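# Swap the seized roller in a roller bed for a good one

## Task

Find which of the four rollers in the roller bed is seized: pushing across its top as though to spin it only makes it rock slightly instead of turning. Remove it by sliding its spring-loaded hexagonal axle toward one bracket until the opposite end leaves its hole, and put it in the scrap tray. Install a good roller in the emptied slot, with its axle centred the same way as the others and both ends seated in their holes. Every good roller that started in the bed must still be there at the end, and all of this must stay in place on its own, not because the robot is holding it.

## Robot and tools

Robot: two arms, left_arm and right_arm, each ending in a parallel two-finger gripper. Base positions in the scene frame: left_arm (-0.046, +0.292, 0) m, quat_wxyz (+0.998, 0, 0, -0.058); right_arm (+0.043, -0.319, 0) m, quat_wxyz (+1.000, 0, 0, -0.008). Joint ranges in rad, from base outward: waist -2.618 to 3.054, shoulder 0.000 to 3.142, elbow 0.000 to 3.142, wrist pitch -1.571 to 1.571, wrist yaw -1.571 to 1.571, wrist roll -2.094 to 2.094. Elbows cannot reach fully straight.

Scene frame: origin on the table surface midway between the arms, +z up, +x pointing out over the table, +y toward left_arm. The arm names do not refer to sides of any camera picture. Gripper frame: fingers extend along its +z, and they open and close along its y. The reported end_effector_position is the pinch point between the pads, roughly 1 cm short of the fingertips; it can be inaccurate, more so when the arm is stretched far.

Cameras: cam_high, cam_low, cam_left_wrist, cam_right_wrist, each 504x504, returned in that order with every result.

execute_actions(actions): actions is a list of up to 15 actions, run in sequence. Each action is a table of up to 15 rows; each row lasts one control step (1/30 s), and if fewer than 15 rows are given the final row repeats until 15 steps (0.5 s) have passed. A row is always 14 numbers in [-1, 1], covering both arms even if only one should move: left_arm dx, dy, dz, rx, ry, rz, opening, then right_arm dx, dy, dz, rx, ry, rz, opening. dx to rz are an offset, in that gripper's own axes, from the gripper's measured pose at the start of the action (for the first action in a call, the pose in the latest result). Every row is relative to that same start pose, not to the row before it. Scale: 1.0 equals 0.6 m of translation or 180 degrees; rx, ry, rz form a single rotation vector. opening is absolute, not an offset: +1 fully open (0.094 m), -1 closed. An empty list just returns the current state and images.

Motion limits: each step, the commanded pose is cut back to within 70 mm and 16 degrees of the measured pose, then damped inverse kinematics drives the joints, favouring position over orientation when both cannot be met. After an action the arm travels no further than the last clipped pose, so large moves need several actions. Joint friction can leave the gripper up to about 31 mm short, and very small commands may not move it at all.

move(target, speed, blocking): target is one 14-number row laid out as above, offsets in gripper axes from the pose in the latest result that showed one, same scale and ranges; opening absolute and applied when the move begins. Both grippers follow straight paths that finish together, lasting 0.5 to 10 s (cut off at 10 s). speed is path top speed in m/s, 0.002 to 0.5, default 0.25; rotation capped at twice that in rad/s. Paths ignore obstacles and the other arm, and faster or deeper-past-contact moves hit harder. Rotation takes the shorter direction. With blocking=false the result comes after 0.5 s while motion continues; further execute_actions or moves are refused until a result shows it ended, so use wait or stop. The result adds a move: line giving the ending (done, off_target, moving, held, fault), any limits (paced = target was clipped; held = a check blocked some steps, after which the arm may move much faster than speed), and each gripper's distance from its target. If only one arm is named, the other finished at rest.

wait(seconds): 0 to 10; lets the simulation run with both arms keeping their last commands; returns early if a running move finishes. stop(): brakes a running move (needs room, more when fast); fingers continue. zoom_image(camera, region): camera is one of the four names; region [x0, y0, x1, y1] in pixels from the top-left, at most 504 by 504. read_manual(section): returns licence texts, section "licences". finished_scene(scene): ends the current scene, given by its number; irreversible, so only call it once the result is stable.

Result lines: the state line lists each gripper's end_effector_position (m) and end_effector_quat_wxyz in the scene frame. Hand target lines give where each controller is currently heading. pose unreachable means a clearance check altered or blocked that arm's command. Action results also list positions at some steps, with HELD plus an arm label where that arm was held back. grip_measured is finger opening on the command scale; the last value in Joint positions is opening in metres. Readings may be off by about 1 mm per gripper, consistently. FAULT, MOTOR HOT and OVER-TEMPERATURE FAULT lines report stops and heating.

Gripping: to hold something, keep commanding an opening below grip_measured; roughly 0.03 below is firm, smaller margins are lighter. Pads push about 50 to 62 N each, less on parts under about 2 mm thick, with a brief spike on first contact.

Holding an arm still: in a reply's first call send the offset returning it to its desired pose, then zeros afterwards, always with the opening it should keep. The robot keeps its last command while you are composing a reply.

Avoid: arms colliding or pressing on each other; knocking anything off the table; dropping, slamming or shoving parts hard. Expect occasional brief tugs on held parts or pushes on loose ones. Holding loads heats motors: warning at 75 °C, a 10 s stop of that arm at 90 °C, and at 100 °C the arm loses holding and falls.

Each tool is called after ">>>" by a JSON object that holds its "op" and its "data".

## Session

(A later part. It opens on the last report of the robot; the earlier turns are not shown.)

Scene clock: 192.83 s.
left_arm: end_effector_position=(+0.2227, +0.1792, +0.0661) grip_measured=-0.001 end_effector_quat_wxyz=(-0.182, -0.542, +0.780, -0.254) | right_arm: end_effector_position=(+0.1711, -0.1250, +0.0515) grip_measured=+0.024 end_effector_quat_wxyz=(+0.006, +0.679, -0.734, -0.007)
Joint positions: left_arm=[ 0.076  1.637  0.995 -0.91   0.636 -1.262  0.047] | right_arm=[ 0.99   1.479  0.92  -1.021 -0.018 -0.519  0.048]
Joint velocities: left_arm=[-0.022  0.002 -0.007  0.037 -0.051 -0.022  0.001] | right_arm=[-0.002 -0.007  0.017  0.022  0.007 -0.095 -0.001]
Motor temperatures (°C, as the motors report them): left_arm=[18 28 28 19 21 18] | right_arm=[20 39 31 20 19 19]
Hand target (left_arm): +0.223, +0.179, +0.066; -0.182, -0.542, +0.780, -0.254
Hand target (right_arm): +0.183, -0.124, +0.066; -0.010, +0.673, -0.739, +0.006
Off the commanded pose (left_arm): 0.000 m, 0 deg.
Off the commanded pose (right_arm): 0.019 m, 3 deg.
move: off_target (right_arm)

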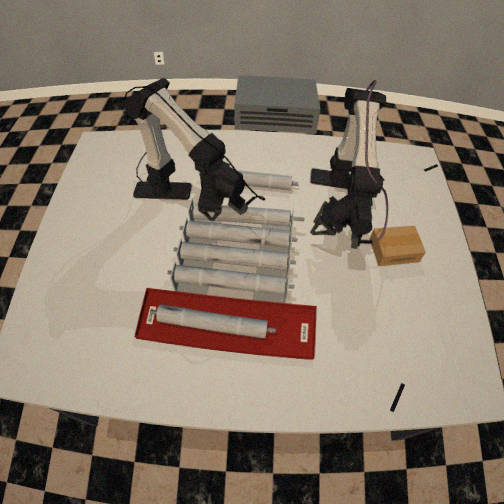

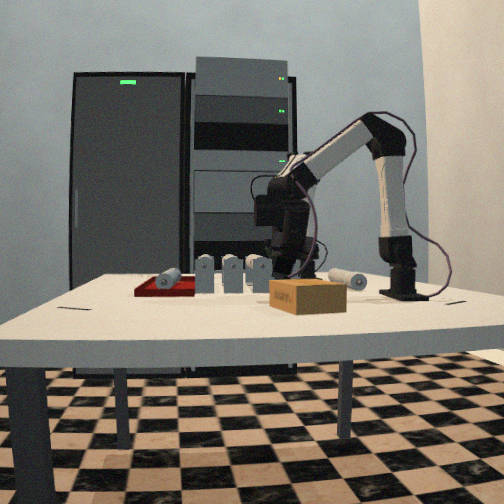

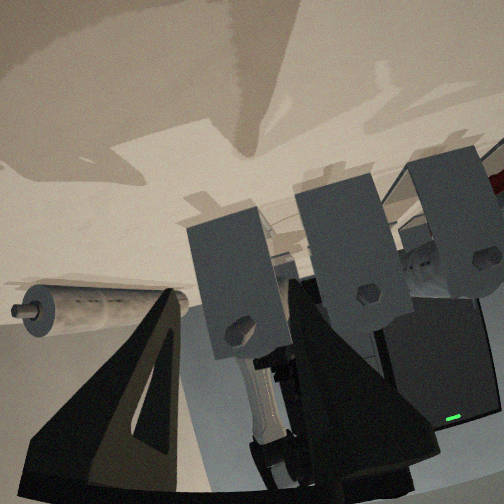

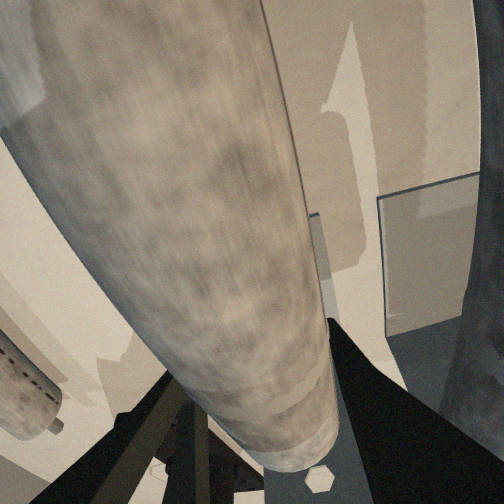

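>>> {"op": "move", "data": {"target": [0,0,0,0,0,0,0,0,-0.03,-0.05,0,0,0,-0.03], "speed": 0.015}}

>>> {"op": "zoom_image", "data": {"camera": "cam_high", "region": [170,170,290,250]}}

Scene clock: 197.03 s.
left_arm: end_effector_position=(+0.2227, +0.1792, +0.0661) grip_measured=-0.001 end_effector_quat_wxyz=(-0.182, -0.542, +0.780, -0.254) | right_arm: end_effector_position=(+0.1781, -0.1256, +0.0694) grip_measured=+0.024 end_effector_quat_wxyz=(+0.018, +0.686, -0.727, -0.020)
Joint positions: left_arm=[ 0.076  1.637  0.995 -0.91   0.636 -1.262  0.047] | right_arm=[ 0.943  1.491  1.004 -1.113 -0.045 -0.585  0.048]
Joint velocities: left_arm=[-0.002 -0.002  0.002  0.007  0.066 -0.066 -0.   ] | right_arm=[ 0.012  0.012  0.007  0.037  0.051 -0.051 -0.001]
Motor temperatures (°C, as the motors report them): left_arm=[18 28 28 19 21 18] | right_arm=[20 37 31 20 19 19]
Hand target (left_arm): +0.223, +0.179, +0.066; -0.182, -0.542, +0.780, -0.254
Hand target (right_arm): +0.189, -0.125, +0.081; +0.006, +0.679, -0.734, -0.008
Off the commanded pose (left_arm): 0.000 m, 0 deg.
Off the commanded pose (right_arm): 0.017 m, 2 deg.
move: off_target (right_arm)

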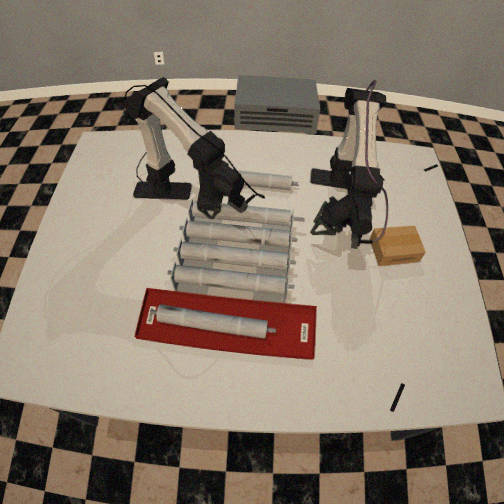

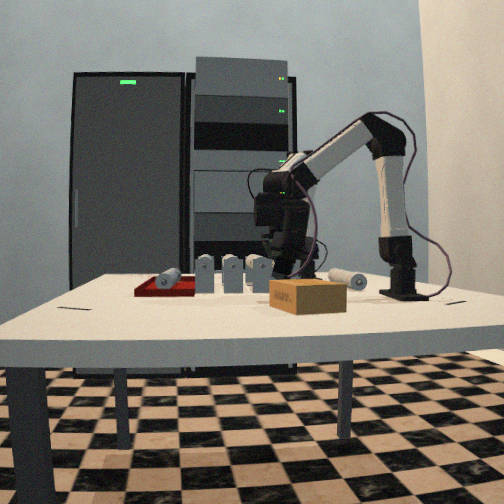

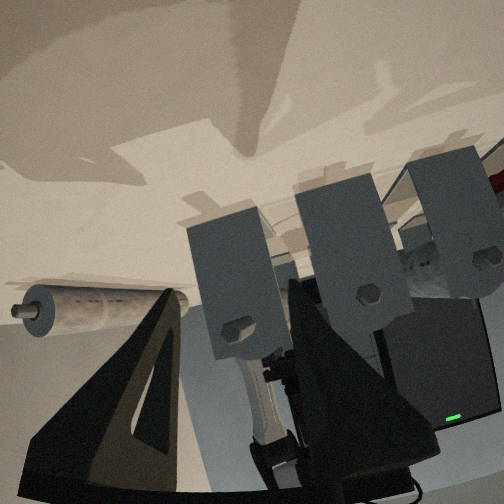

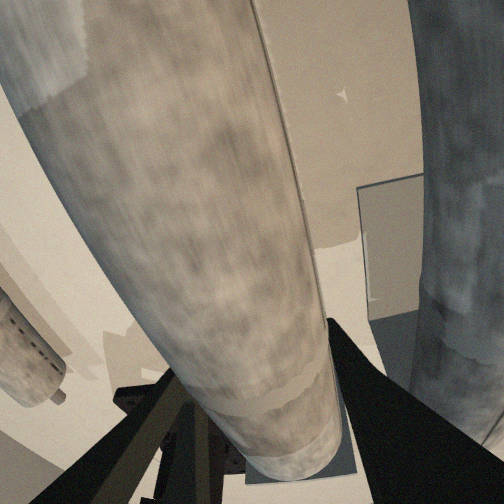

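Region (170, 170, 290, 250) of cam_high's 504x504 image, scaled by 4.200, with more detail than that image has.

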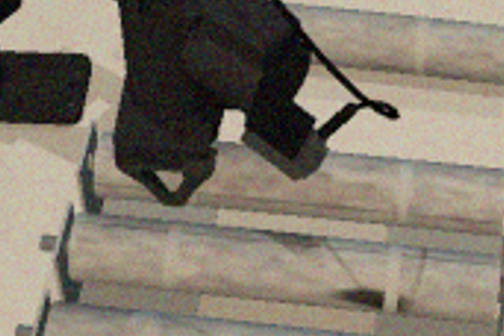

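Near; still slightly low it seems. Continue up.

>>> {"op": "move", "data": {"target": [0,0,0,0,0,0,0,0,-0.015,-0.04,0,0,0,-0.03], "speed": 0.008}}

>>> {"op": "zoom_image", "data": {"camera": "cam_high", "region": [170,170,290,250]}}

Scene clock: 201.90 s.
left_arm: end_effector_position=(+0.2227, +0.1792, +0.0661) grip_measured=-0.001 end_effector_quat_wxyz=(-0.182, -0.542, +0.780, -0.254) | right_arm: end_effector_position=(+0.1792, -0.1284, +0.0739) grip_measured=+0.023 end_effector_quat_wxyz=(+0.035, +0.687, -0.725, -0.024)
Joint positions: left_arm=[ 0.076  1.637  0.995 -0.91   0.636 -1.262  0.047] | right_arm=[ 0.924  1.511  1.039 -1.16  -0.057 -0.61   0.048]
Joint velocities: left_arm=[-0.002  0.002 -0.002 -0.022 -0.007  0.066  0.   ] | right_arm=[-0.012  0.007  0.002  0.066  0.037 -0.037 -0.001]
Motor temperatures (°C, as the motors report them): left_arm=[17 28 28 19 21 18] | right_arm=[20 36 32 20 19 19]
Hand target (left_arm): +0.223, +0.179, +0.066; -0.182, -0.542, +0.780, -0.254
Hand target (right_arm): +0.188, -0.126, +0.092; +0.017, +0.686, -0.727, -0.020
Off the commanded pose (left_arm): 0.000 m, 0 deg.
Off the commanded pose (right_arm): 0.021 m, 2 deg.
move: off_target (right_arm)

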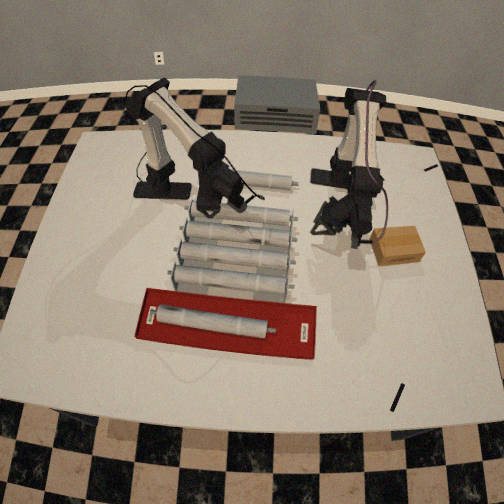

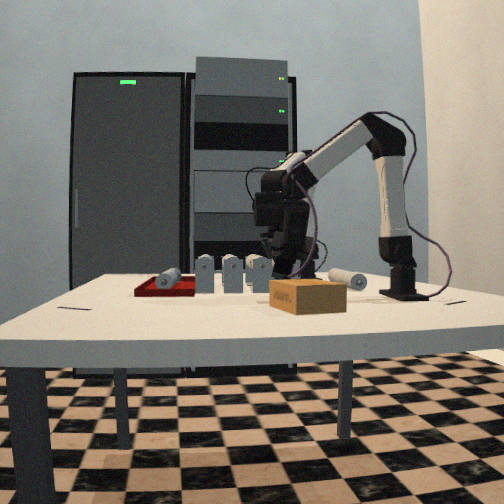

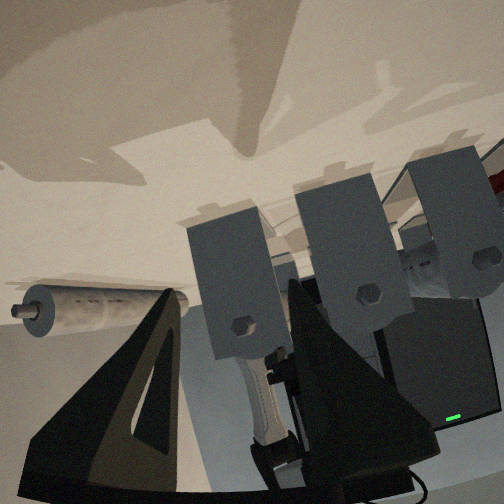

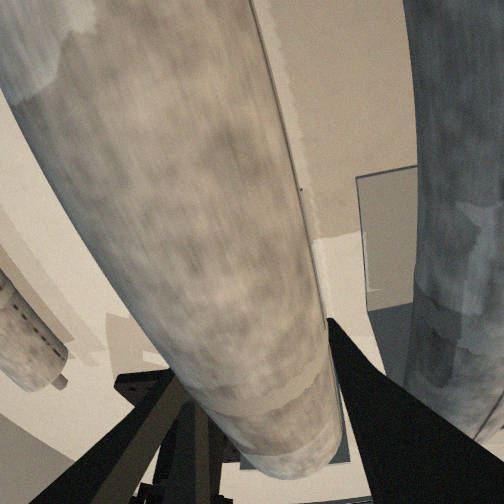

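Region (170, 170, 290, 250) of cam_high's 504x504 image, scaled by 4.200, with more detail than that image has.

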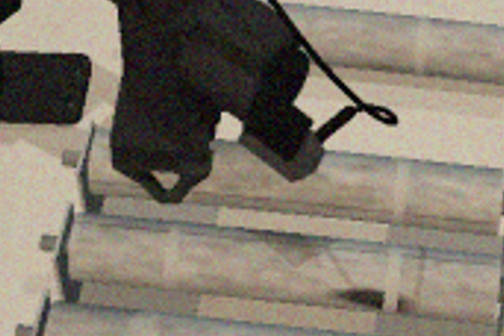

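Seated. Release and spin-test it.

>>> {"op": "move", "data": {"target": [0,0,0,0,0,0,0,0,0,0,0,0,0,0.6]}}

>>> {"op": "move", "data": {"target": [0,0,0,0,0,0,0,0,0.05,-0.08,0,0,0,0.6]}}

>>> {"op": "move", "data": {"target": [0,0,0,0,0,0,0,0,0,0.06,0,0,0,-1], "speed": 0.05}}

>>> {"op": "move", "data": {"target": [0,0,0,0,0,0,0,0,-0.1,0.01,0,0,0,-1], "speed": 0.05}}

>>> {"op": "move", "data": {"target": [0,0,0,0,0,0,0,0,0,-0.1,0,0,0,-1]}}

>>> {"op": "zoom_image", "data": {"camera": "cam_high", "region": [170,170,310,250]}}

Scene clock: 206.90 s.
left_arm: end_effector_position=(+0.2227, +0.1792, +0.0661) grip_measured=-0.001 end_effector_quat_wxyz=(-0.182, -0.542, +0.780, -0.254) | right_arm: end_effector_position=(+0.1790, -0.1286, +0.0736) grip_measured=+0.598 end_effector_quat_wxyz=(+0.036, +0.687, -0.725, -0.024)
Joint positions: left_arm=[ 0.076  1.637  0.995 -0.91   0.636 -1.262  0.047] | right_arm=[ 0.924  1.512  1.039 -1.161 -0.057 -0.61   0.075]
Joint velocities: left_arm=[-0.002  0.007 -0.012 -0.095 -0.066 -0.022 -0.   ] | right_arm=[ 0.002 -0.012  0.017  0.007 -0.007  0.037 -0.   ]
Motor temperatures (°C, as the motors report them): left_arm=[17 28 28 19 21 18] | right_arm=[20 35 33 20 19 19]
Hand target (left_arm): +0.223, +0.179, +0.066; -0.182, -0.542, +0.780, -0.254
Hand target (right_arm): +0.179, -0.128, +0.074; +0.035, +0.687, -0.725, -0.024
Off the commanded pose (left_arm): 0.000 m, 0 deg.
Off the commanded pose (right_arm): 0.000 m, 0 deg.
move: done

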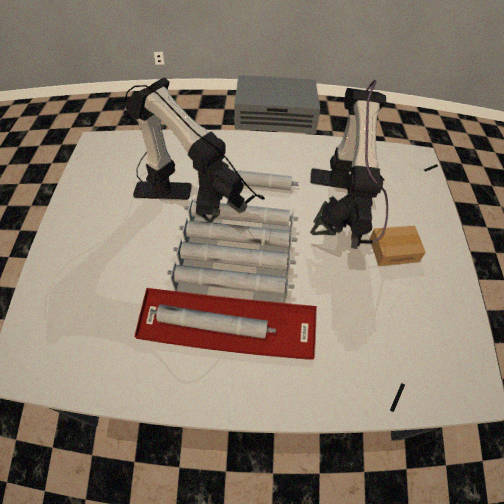

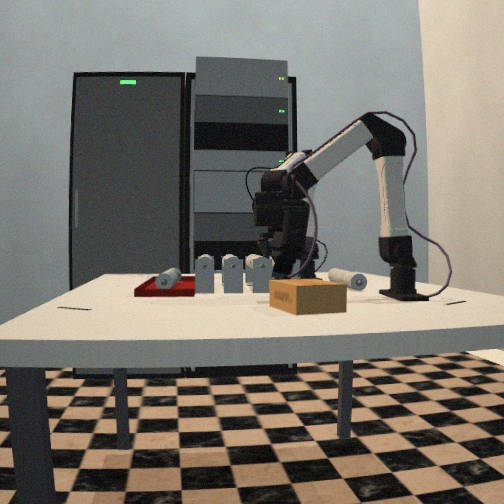

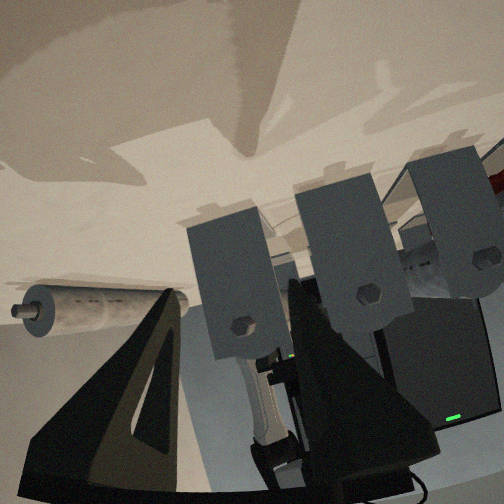

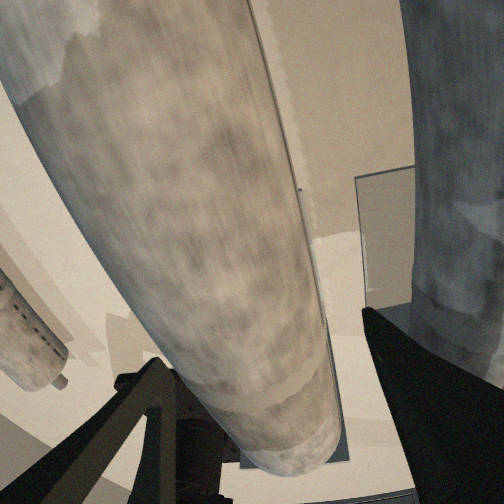

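Scene clock: 207.90 s.
left_arm: end_effector_position=(+0.2227, +0.1792, +0.0661) grip_measured=-0.001 end_effector_quat_wxyz=(-0.182, -0.542, +0.780, -0.254) | right_arm: end_effector_position=(+0.1555, -0.1264, +0.1185) grip_measured=+0.598 end_effector_quat_wxyz=(+0.036, +0.687, -0.726, -0.021)
Joint positions: left_arm=[ 0.076  1.637  0.995 -0.91   0.636 -1.262  0.047] | right_arm=[ 1.012  1.442  1.156 -1.344 -0.058 -0.521  0.075]
Joint velocities: left_arm=[ 0.027 -0.007 -0.007  0.051 -0.022 -0.022 -0.001] | right_arm=[ 0.012 -0.017 -0.002 -0.066  0.007 -0.081  0.   ]
Motor temperatures (°C, as the motors report them): left_arm=[17 28 28 19 21 18] | right_arm=[20 35 33 20 19 19]
Hand target (left_arm): +0.223, +0.179, +0.066; -0.182, -0.542, +0.780, -0.254
Hand target (right_arm): +0.153, -0.126, +0.123; +0.036, +0.687, -0.725, -0.023
Off the commanded pose (left_arm): 0.000 m, 0 deg.
Off the commanded pose (right_arm): 0.006 m, 0 deg.
move: done

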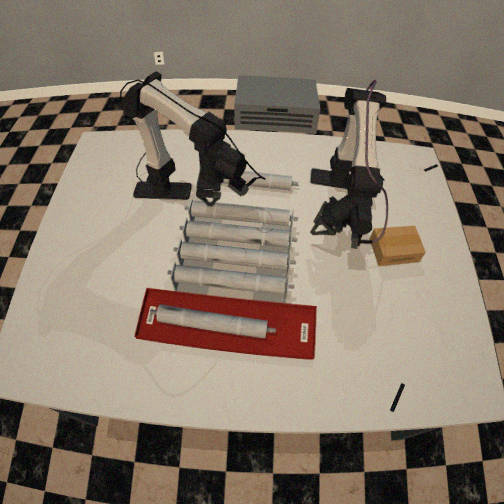

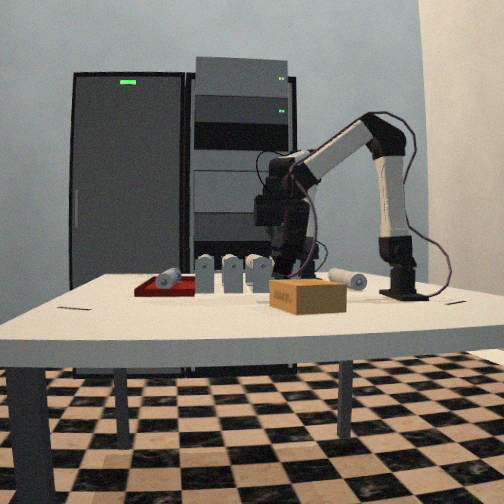

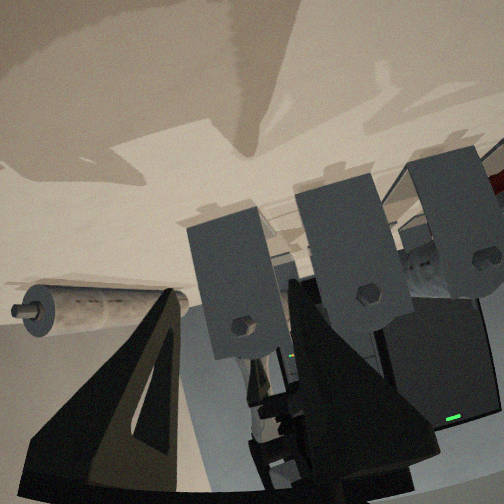

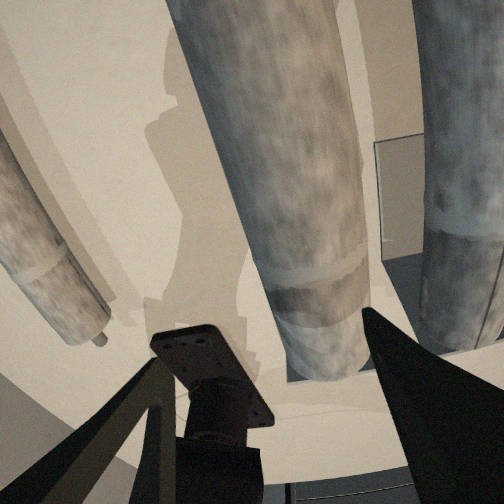

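Scene clock: 208.93 s.
left_arm: end_effector_position=(+0.2227, +0.1792, +0.0661) grip_measured=-0.001 end_effector_quat_wxyz=(-0.182, -0.542, +0.780, -0.254) | right_arm: end_effector_position=(+0.1542, -0.1282, +0.0903) grip_measured=-0.980 end_effector_quat_wxyz=(+0.035, +0.687, -0.726, -0.022)
Joint positions: left_arm=[ 0.076  1.637  0.995 -0.91   0.636 -1.262  0.047] | right_arm=[ 1.012  1.442  1.043 -1.229 -0.059 -0.521  0.001]
Joint velocities: left_arm=[-0.017 -0.022  0.012 -0.022 -0.081 -0.022  0.   ] | right_arm=[-0.002 -0.017  0.012  0.007  0.022  0.066  0.   ]
Motor temperatures (°C, as the motors report them): left_arm=[17 28 28 19 21 18] | right_arm=[20 35 33 20 19 19]
Hand target (left_arm): +0.223, +0.179, +0.066; -0.182, -0.542, +0.780, -0.254
Hand target (right_arm): +0.153, -0.128, +0.083; +0.036, +0.687, -0.725, -0.021
Off the commanded pose (left_arm): 0.000 m, 0 deg.
Off the commanded pose (right_arm): 0.008 m, 0 deg.
move: done

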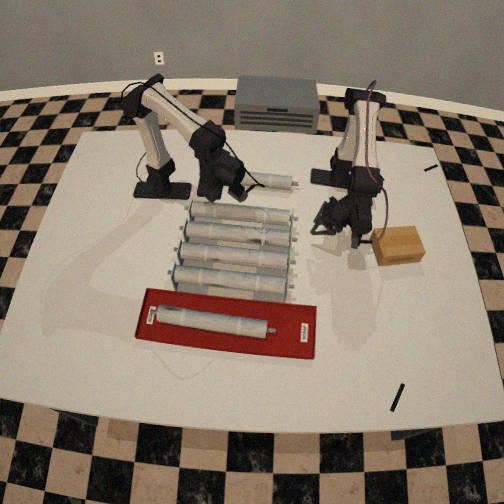

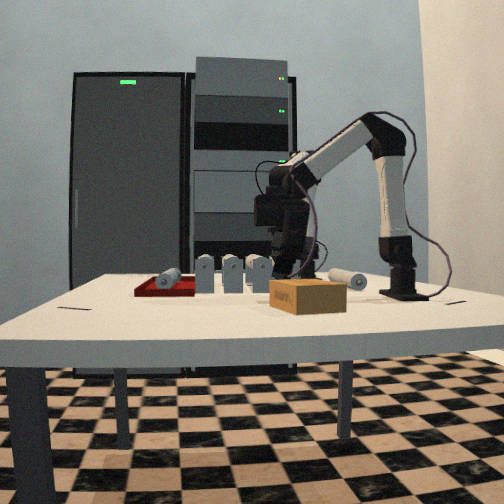

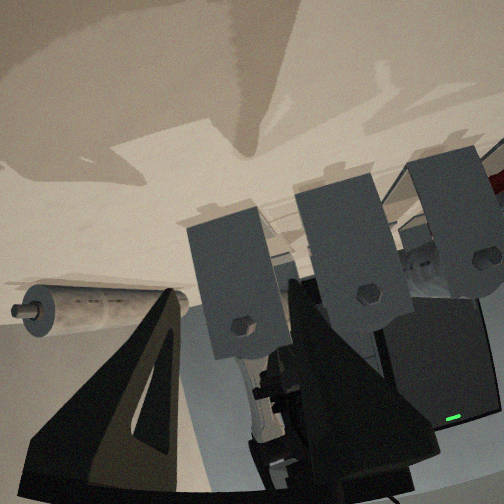

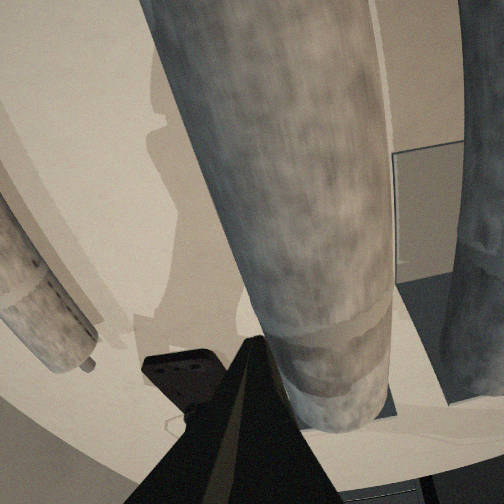

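Scene clock: 211.00 s.
left_arm: end_effector_position=(+0.2227, +0.1792, +0.0661) grip_measured=-0.001 end_effector_quat_wxyz=(-0.182, -0.542, +0.780, -0.254) | right_arm: end_effector_position=(+0.2126, -0.1272, +0.0891) grip_measured=-0.981 end_effector_quat_wxyz=(+0.025, +0.687, -0.726, -0.026)
Joint positions: left_arm=[ 0.076  1.637  0.995 -0.91   0.636 -1.262  0.047] | right_arm=[ 0.826  1.57   1.158 -1.207 -0.055 -0.708  0.001]
Joint velocities: left_arm=[-0.007  0.002 -0.017  0.022 -0.007 -0.066 -0.001] | right_arm=[-0.012 -0.012  0.012  0.007  0.022 -0.051 -0.001]
Motor temperatures (°C, as the motors report them): left_arm=[17 28 28 19 21 18] | right_arm=[20 34 32 20 20 19]
Hand target (left_arm): +0.223, +0.179, +0.066; -0.182, -0.542, +0.780, -0.254
Hand target (right_arm): +0.213, -0.130, +0.081; +0.033, +0.687, -0.726, -0.023
Off the commanded pose (left_arm): 0.000 m, 0 deg.
Off the commanded pose (right_arm): 0.011 m, 1 deg.
move: off_target (right_arm)

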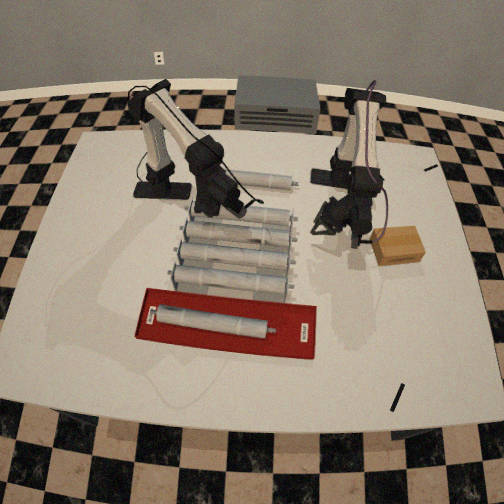

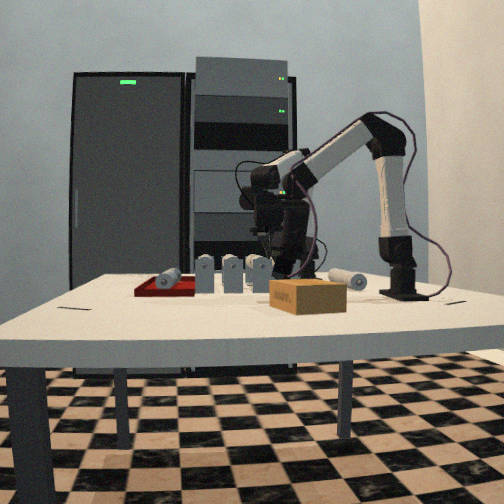

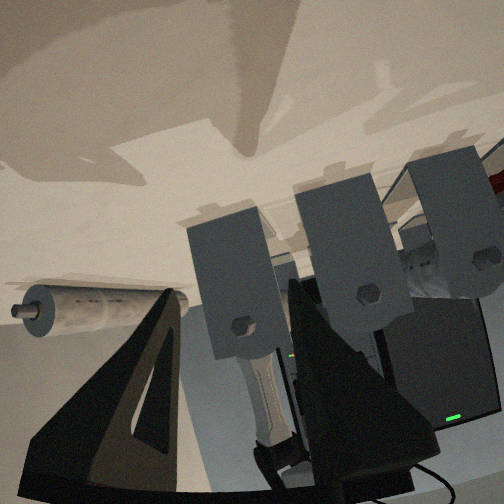

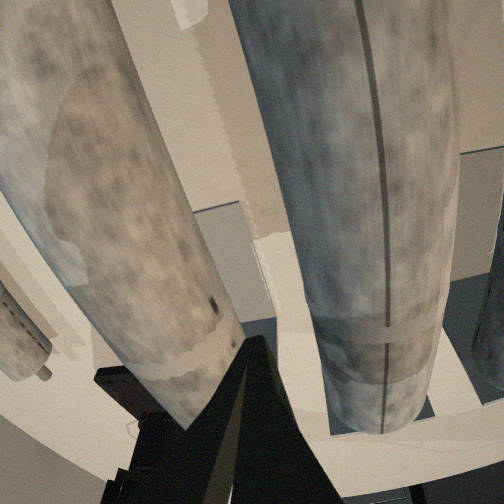

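Scene clock: 212.03 s.
left_arm: end_effector_position=(+0.2227, +0.1792, +0.0661) grip_measured=-0.001 end_effector_quat_wxyz=(-0.182, -0.542, +0.780, -0.254) | right_arm: end_effector_position=(+0.2160, -0.1236, +0.1455) grip_measured=-0.981 end_effector_quat_wxyz=(+0.022, +0.688, -0.725, -0.027)
Joint positions: left_arm=[ 0.076  1.637  0.995 -0.91   0.636 -1.262  0.047] | right_arm=[ 0.826  1.57   1.383 -1.425 -0.055 -0.71   0.001]
Joint velocities: left_arm=[ 0.017  0.007 -0.017  0.007  0.007 -0.022  0.001] | right_arm=[-0.007 -0.007  0.017  0.007  0.007  0.007 -0.001]
Motor temperatures (°C, as the motors report them): left_arm=[17 28 28 19 21 18] | right_arm=[20 34 32 20 20 19]
Hand target (left_arm): +0.223, +0.179, +0.066; -0.182, -0.542, +0.780, -0.254
Hand target (right_arm): +0.217, -0.126, +0.149; +0.025, +0.687, -0.726, -0.026
Off the commanded pose (left_arm): 0.000 m, 0 deg.
Off the commanded pose (right_arm): 0.005 m, 0 deg.
move: done

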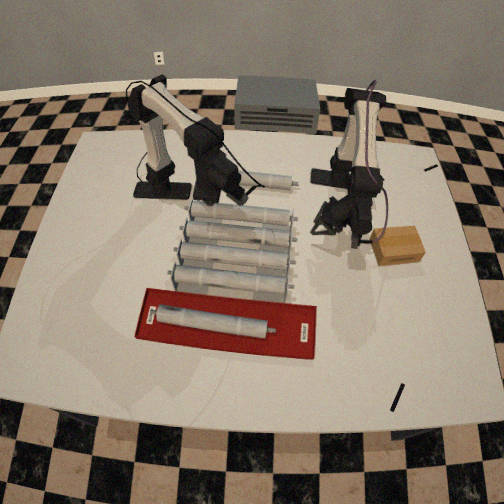

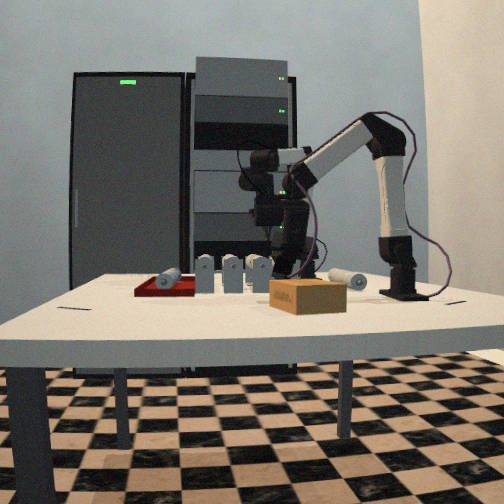

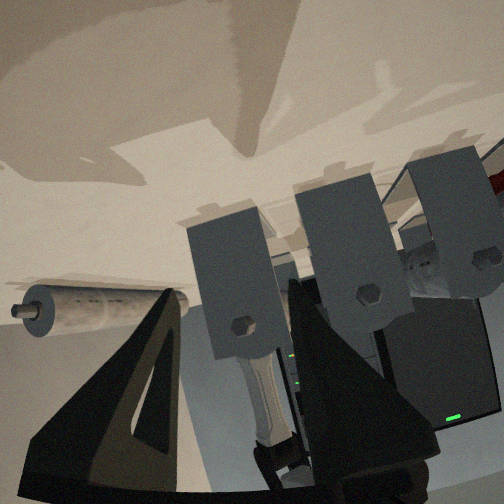

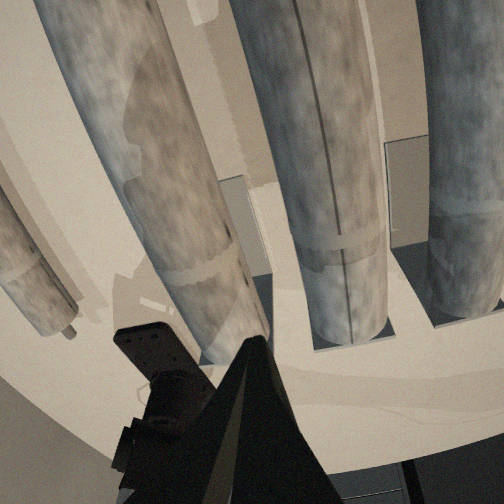

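Region (170, 170, 310, 250) of cam_high's 504x504 image, scaled by 3.600, with more detail than that image has; it fills the top 288 rows of this view, and the rest is white.

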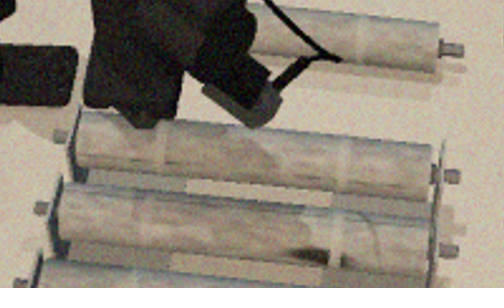

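Seam moved; it spins.

>>> {"op": "finished_scene", "data": {"scene": 1}}

The scene is finished: the task was done.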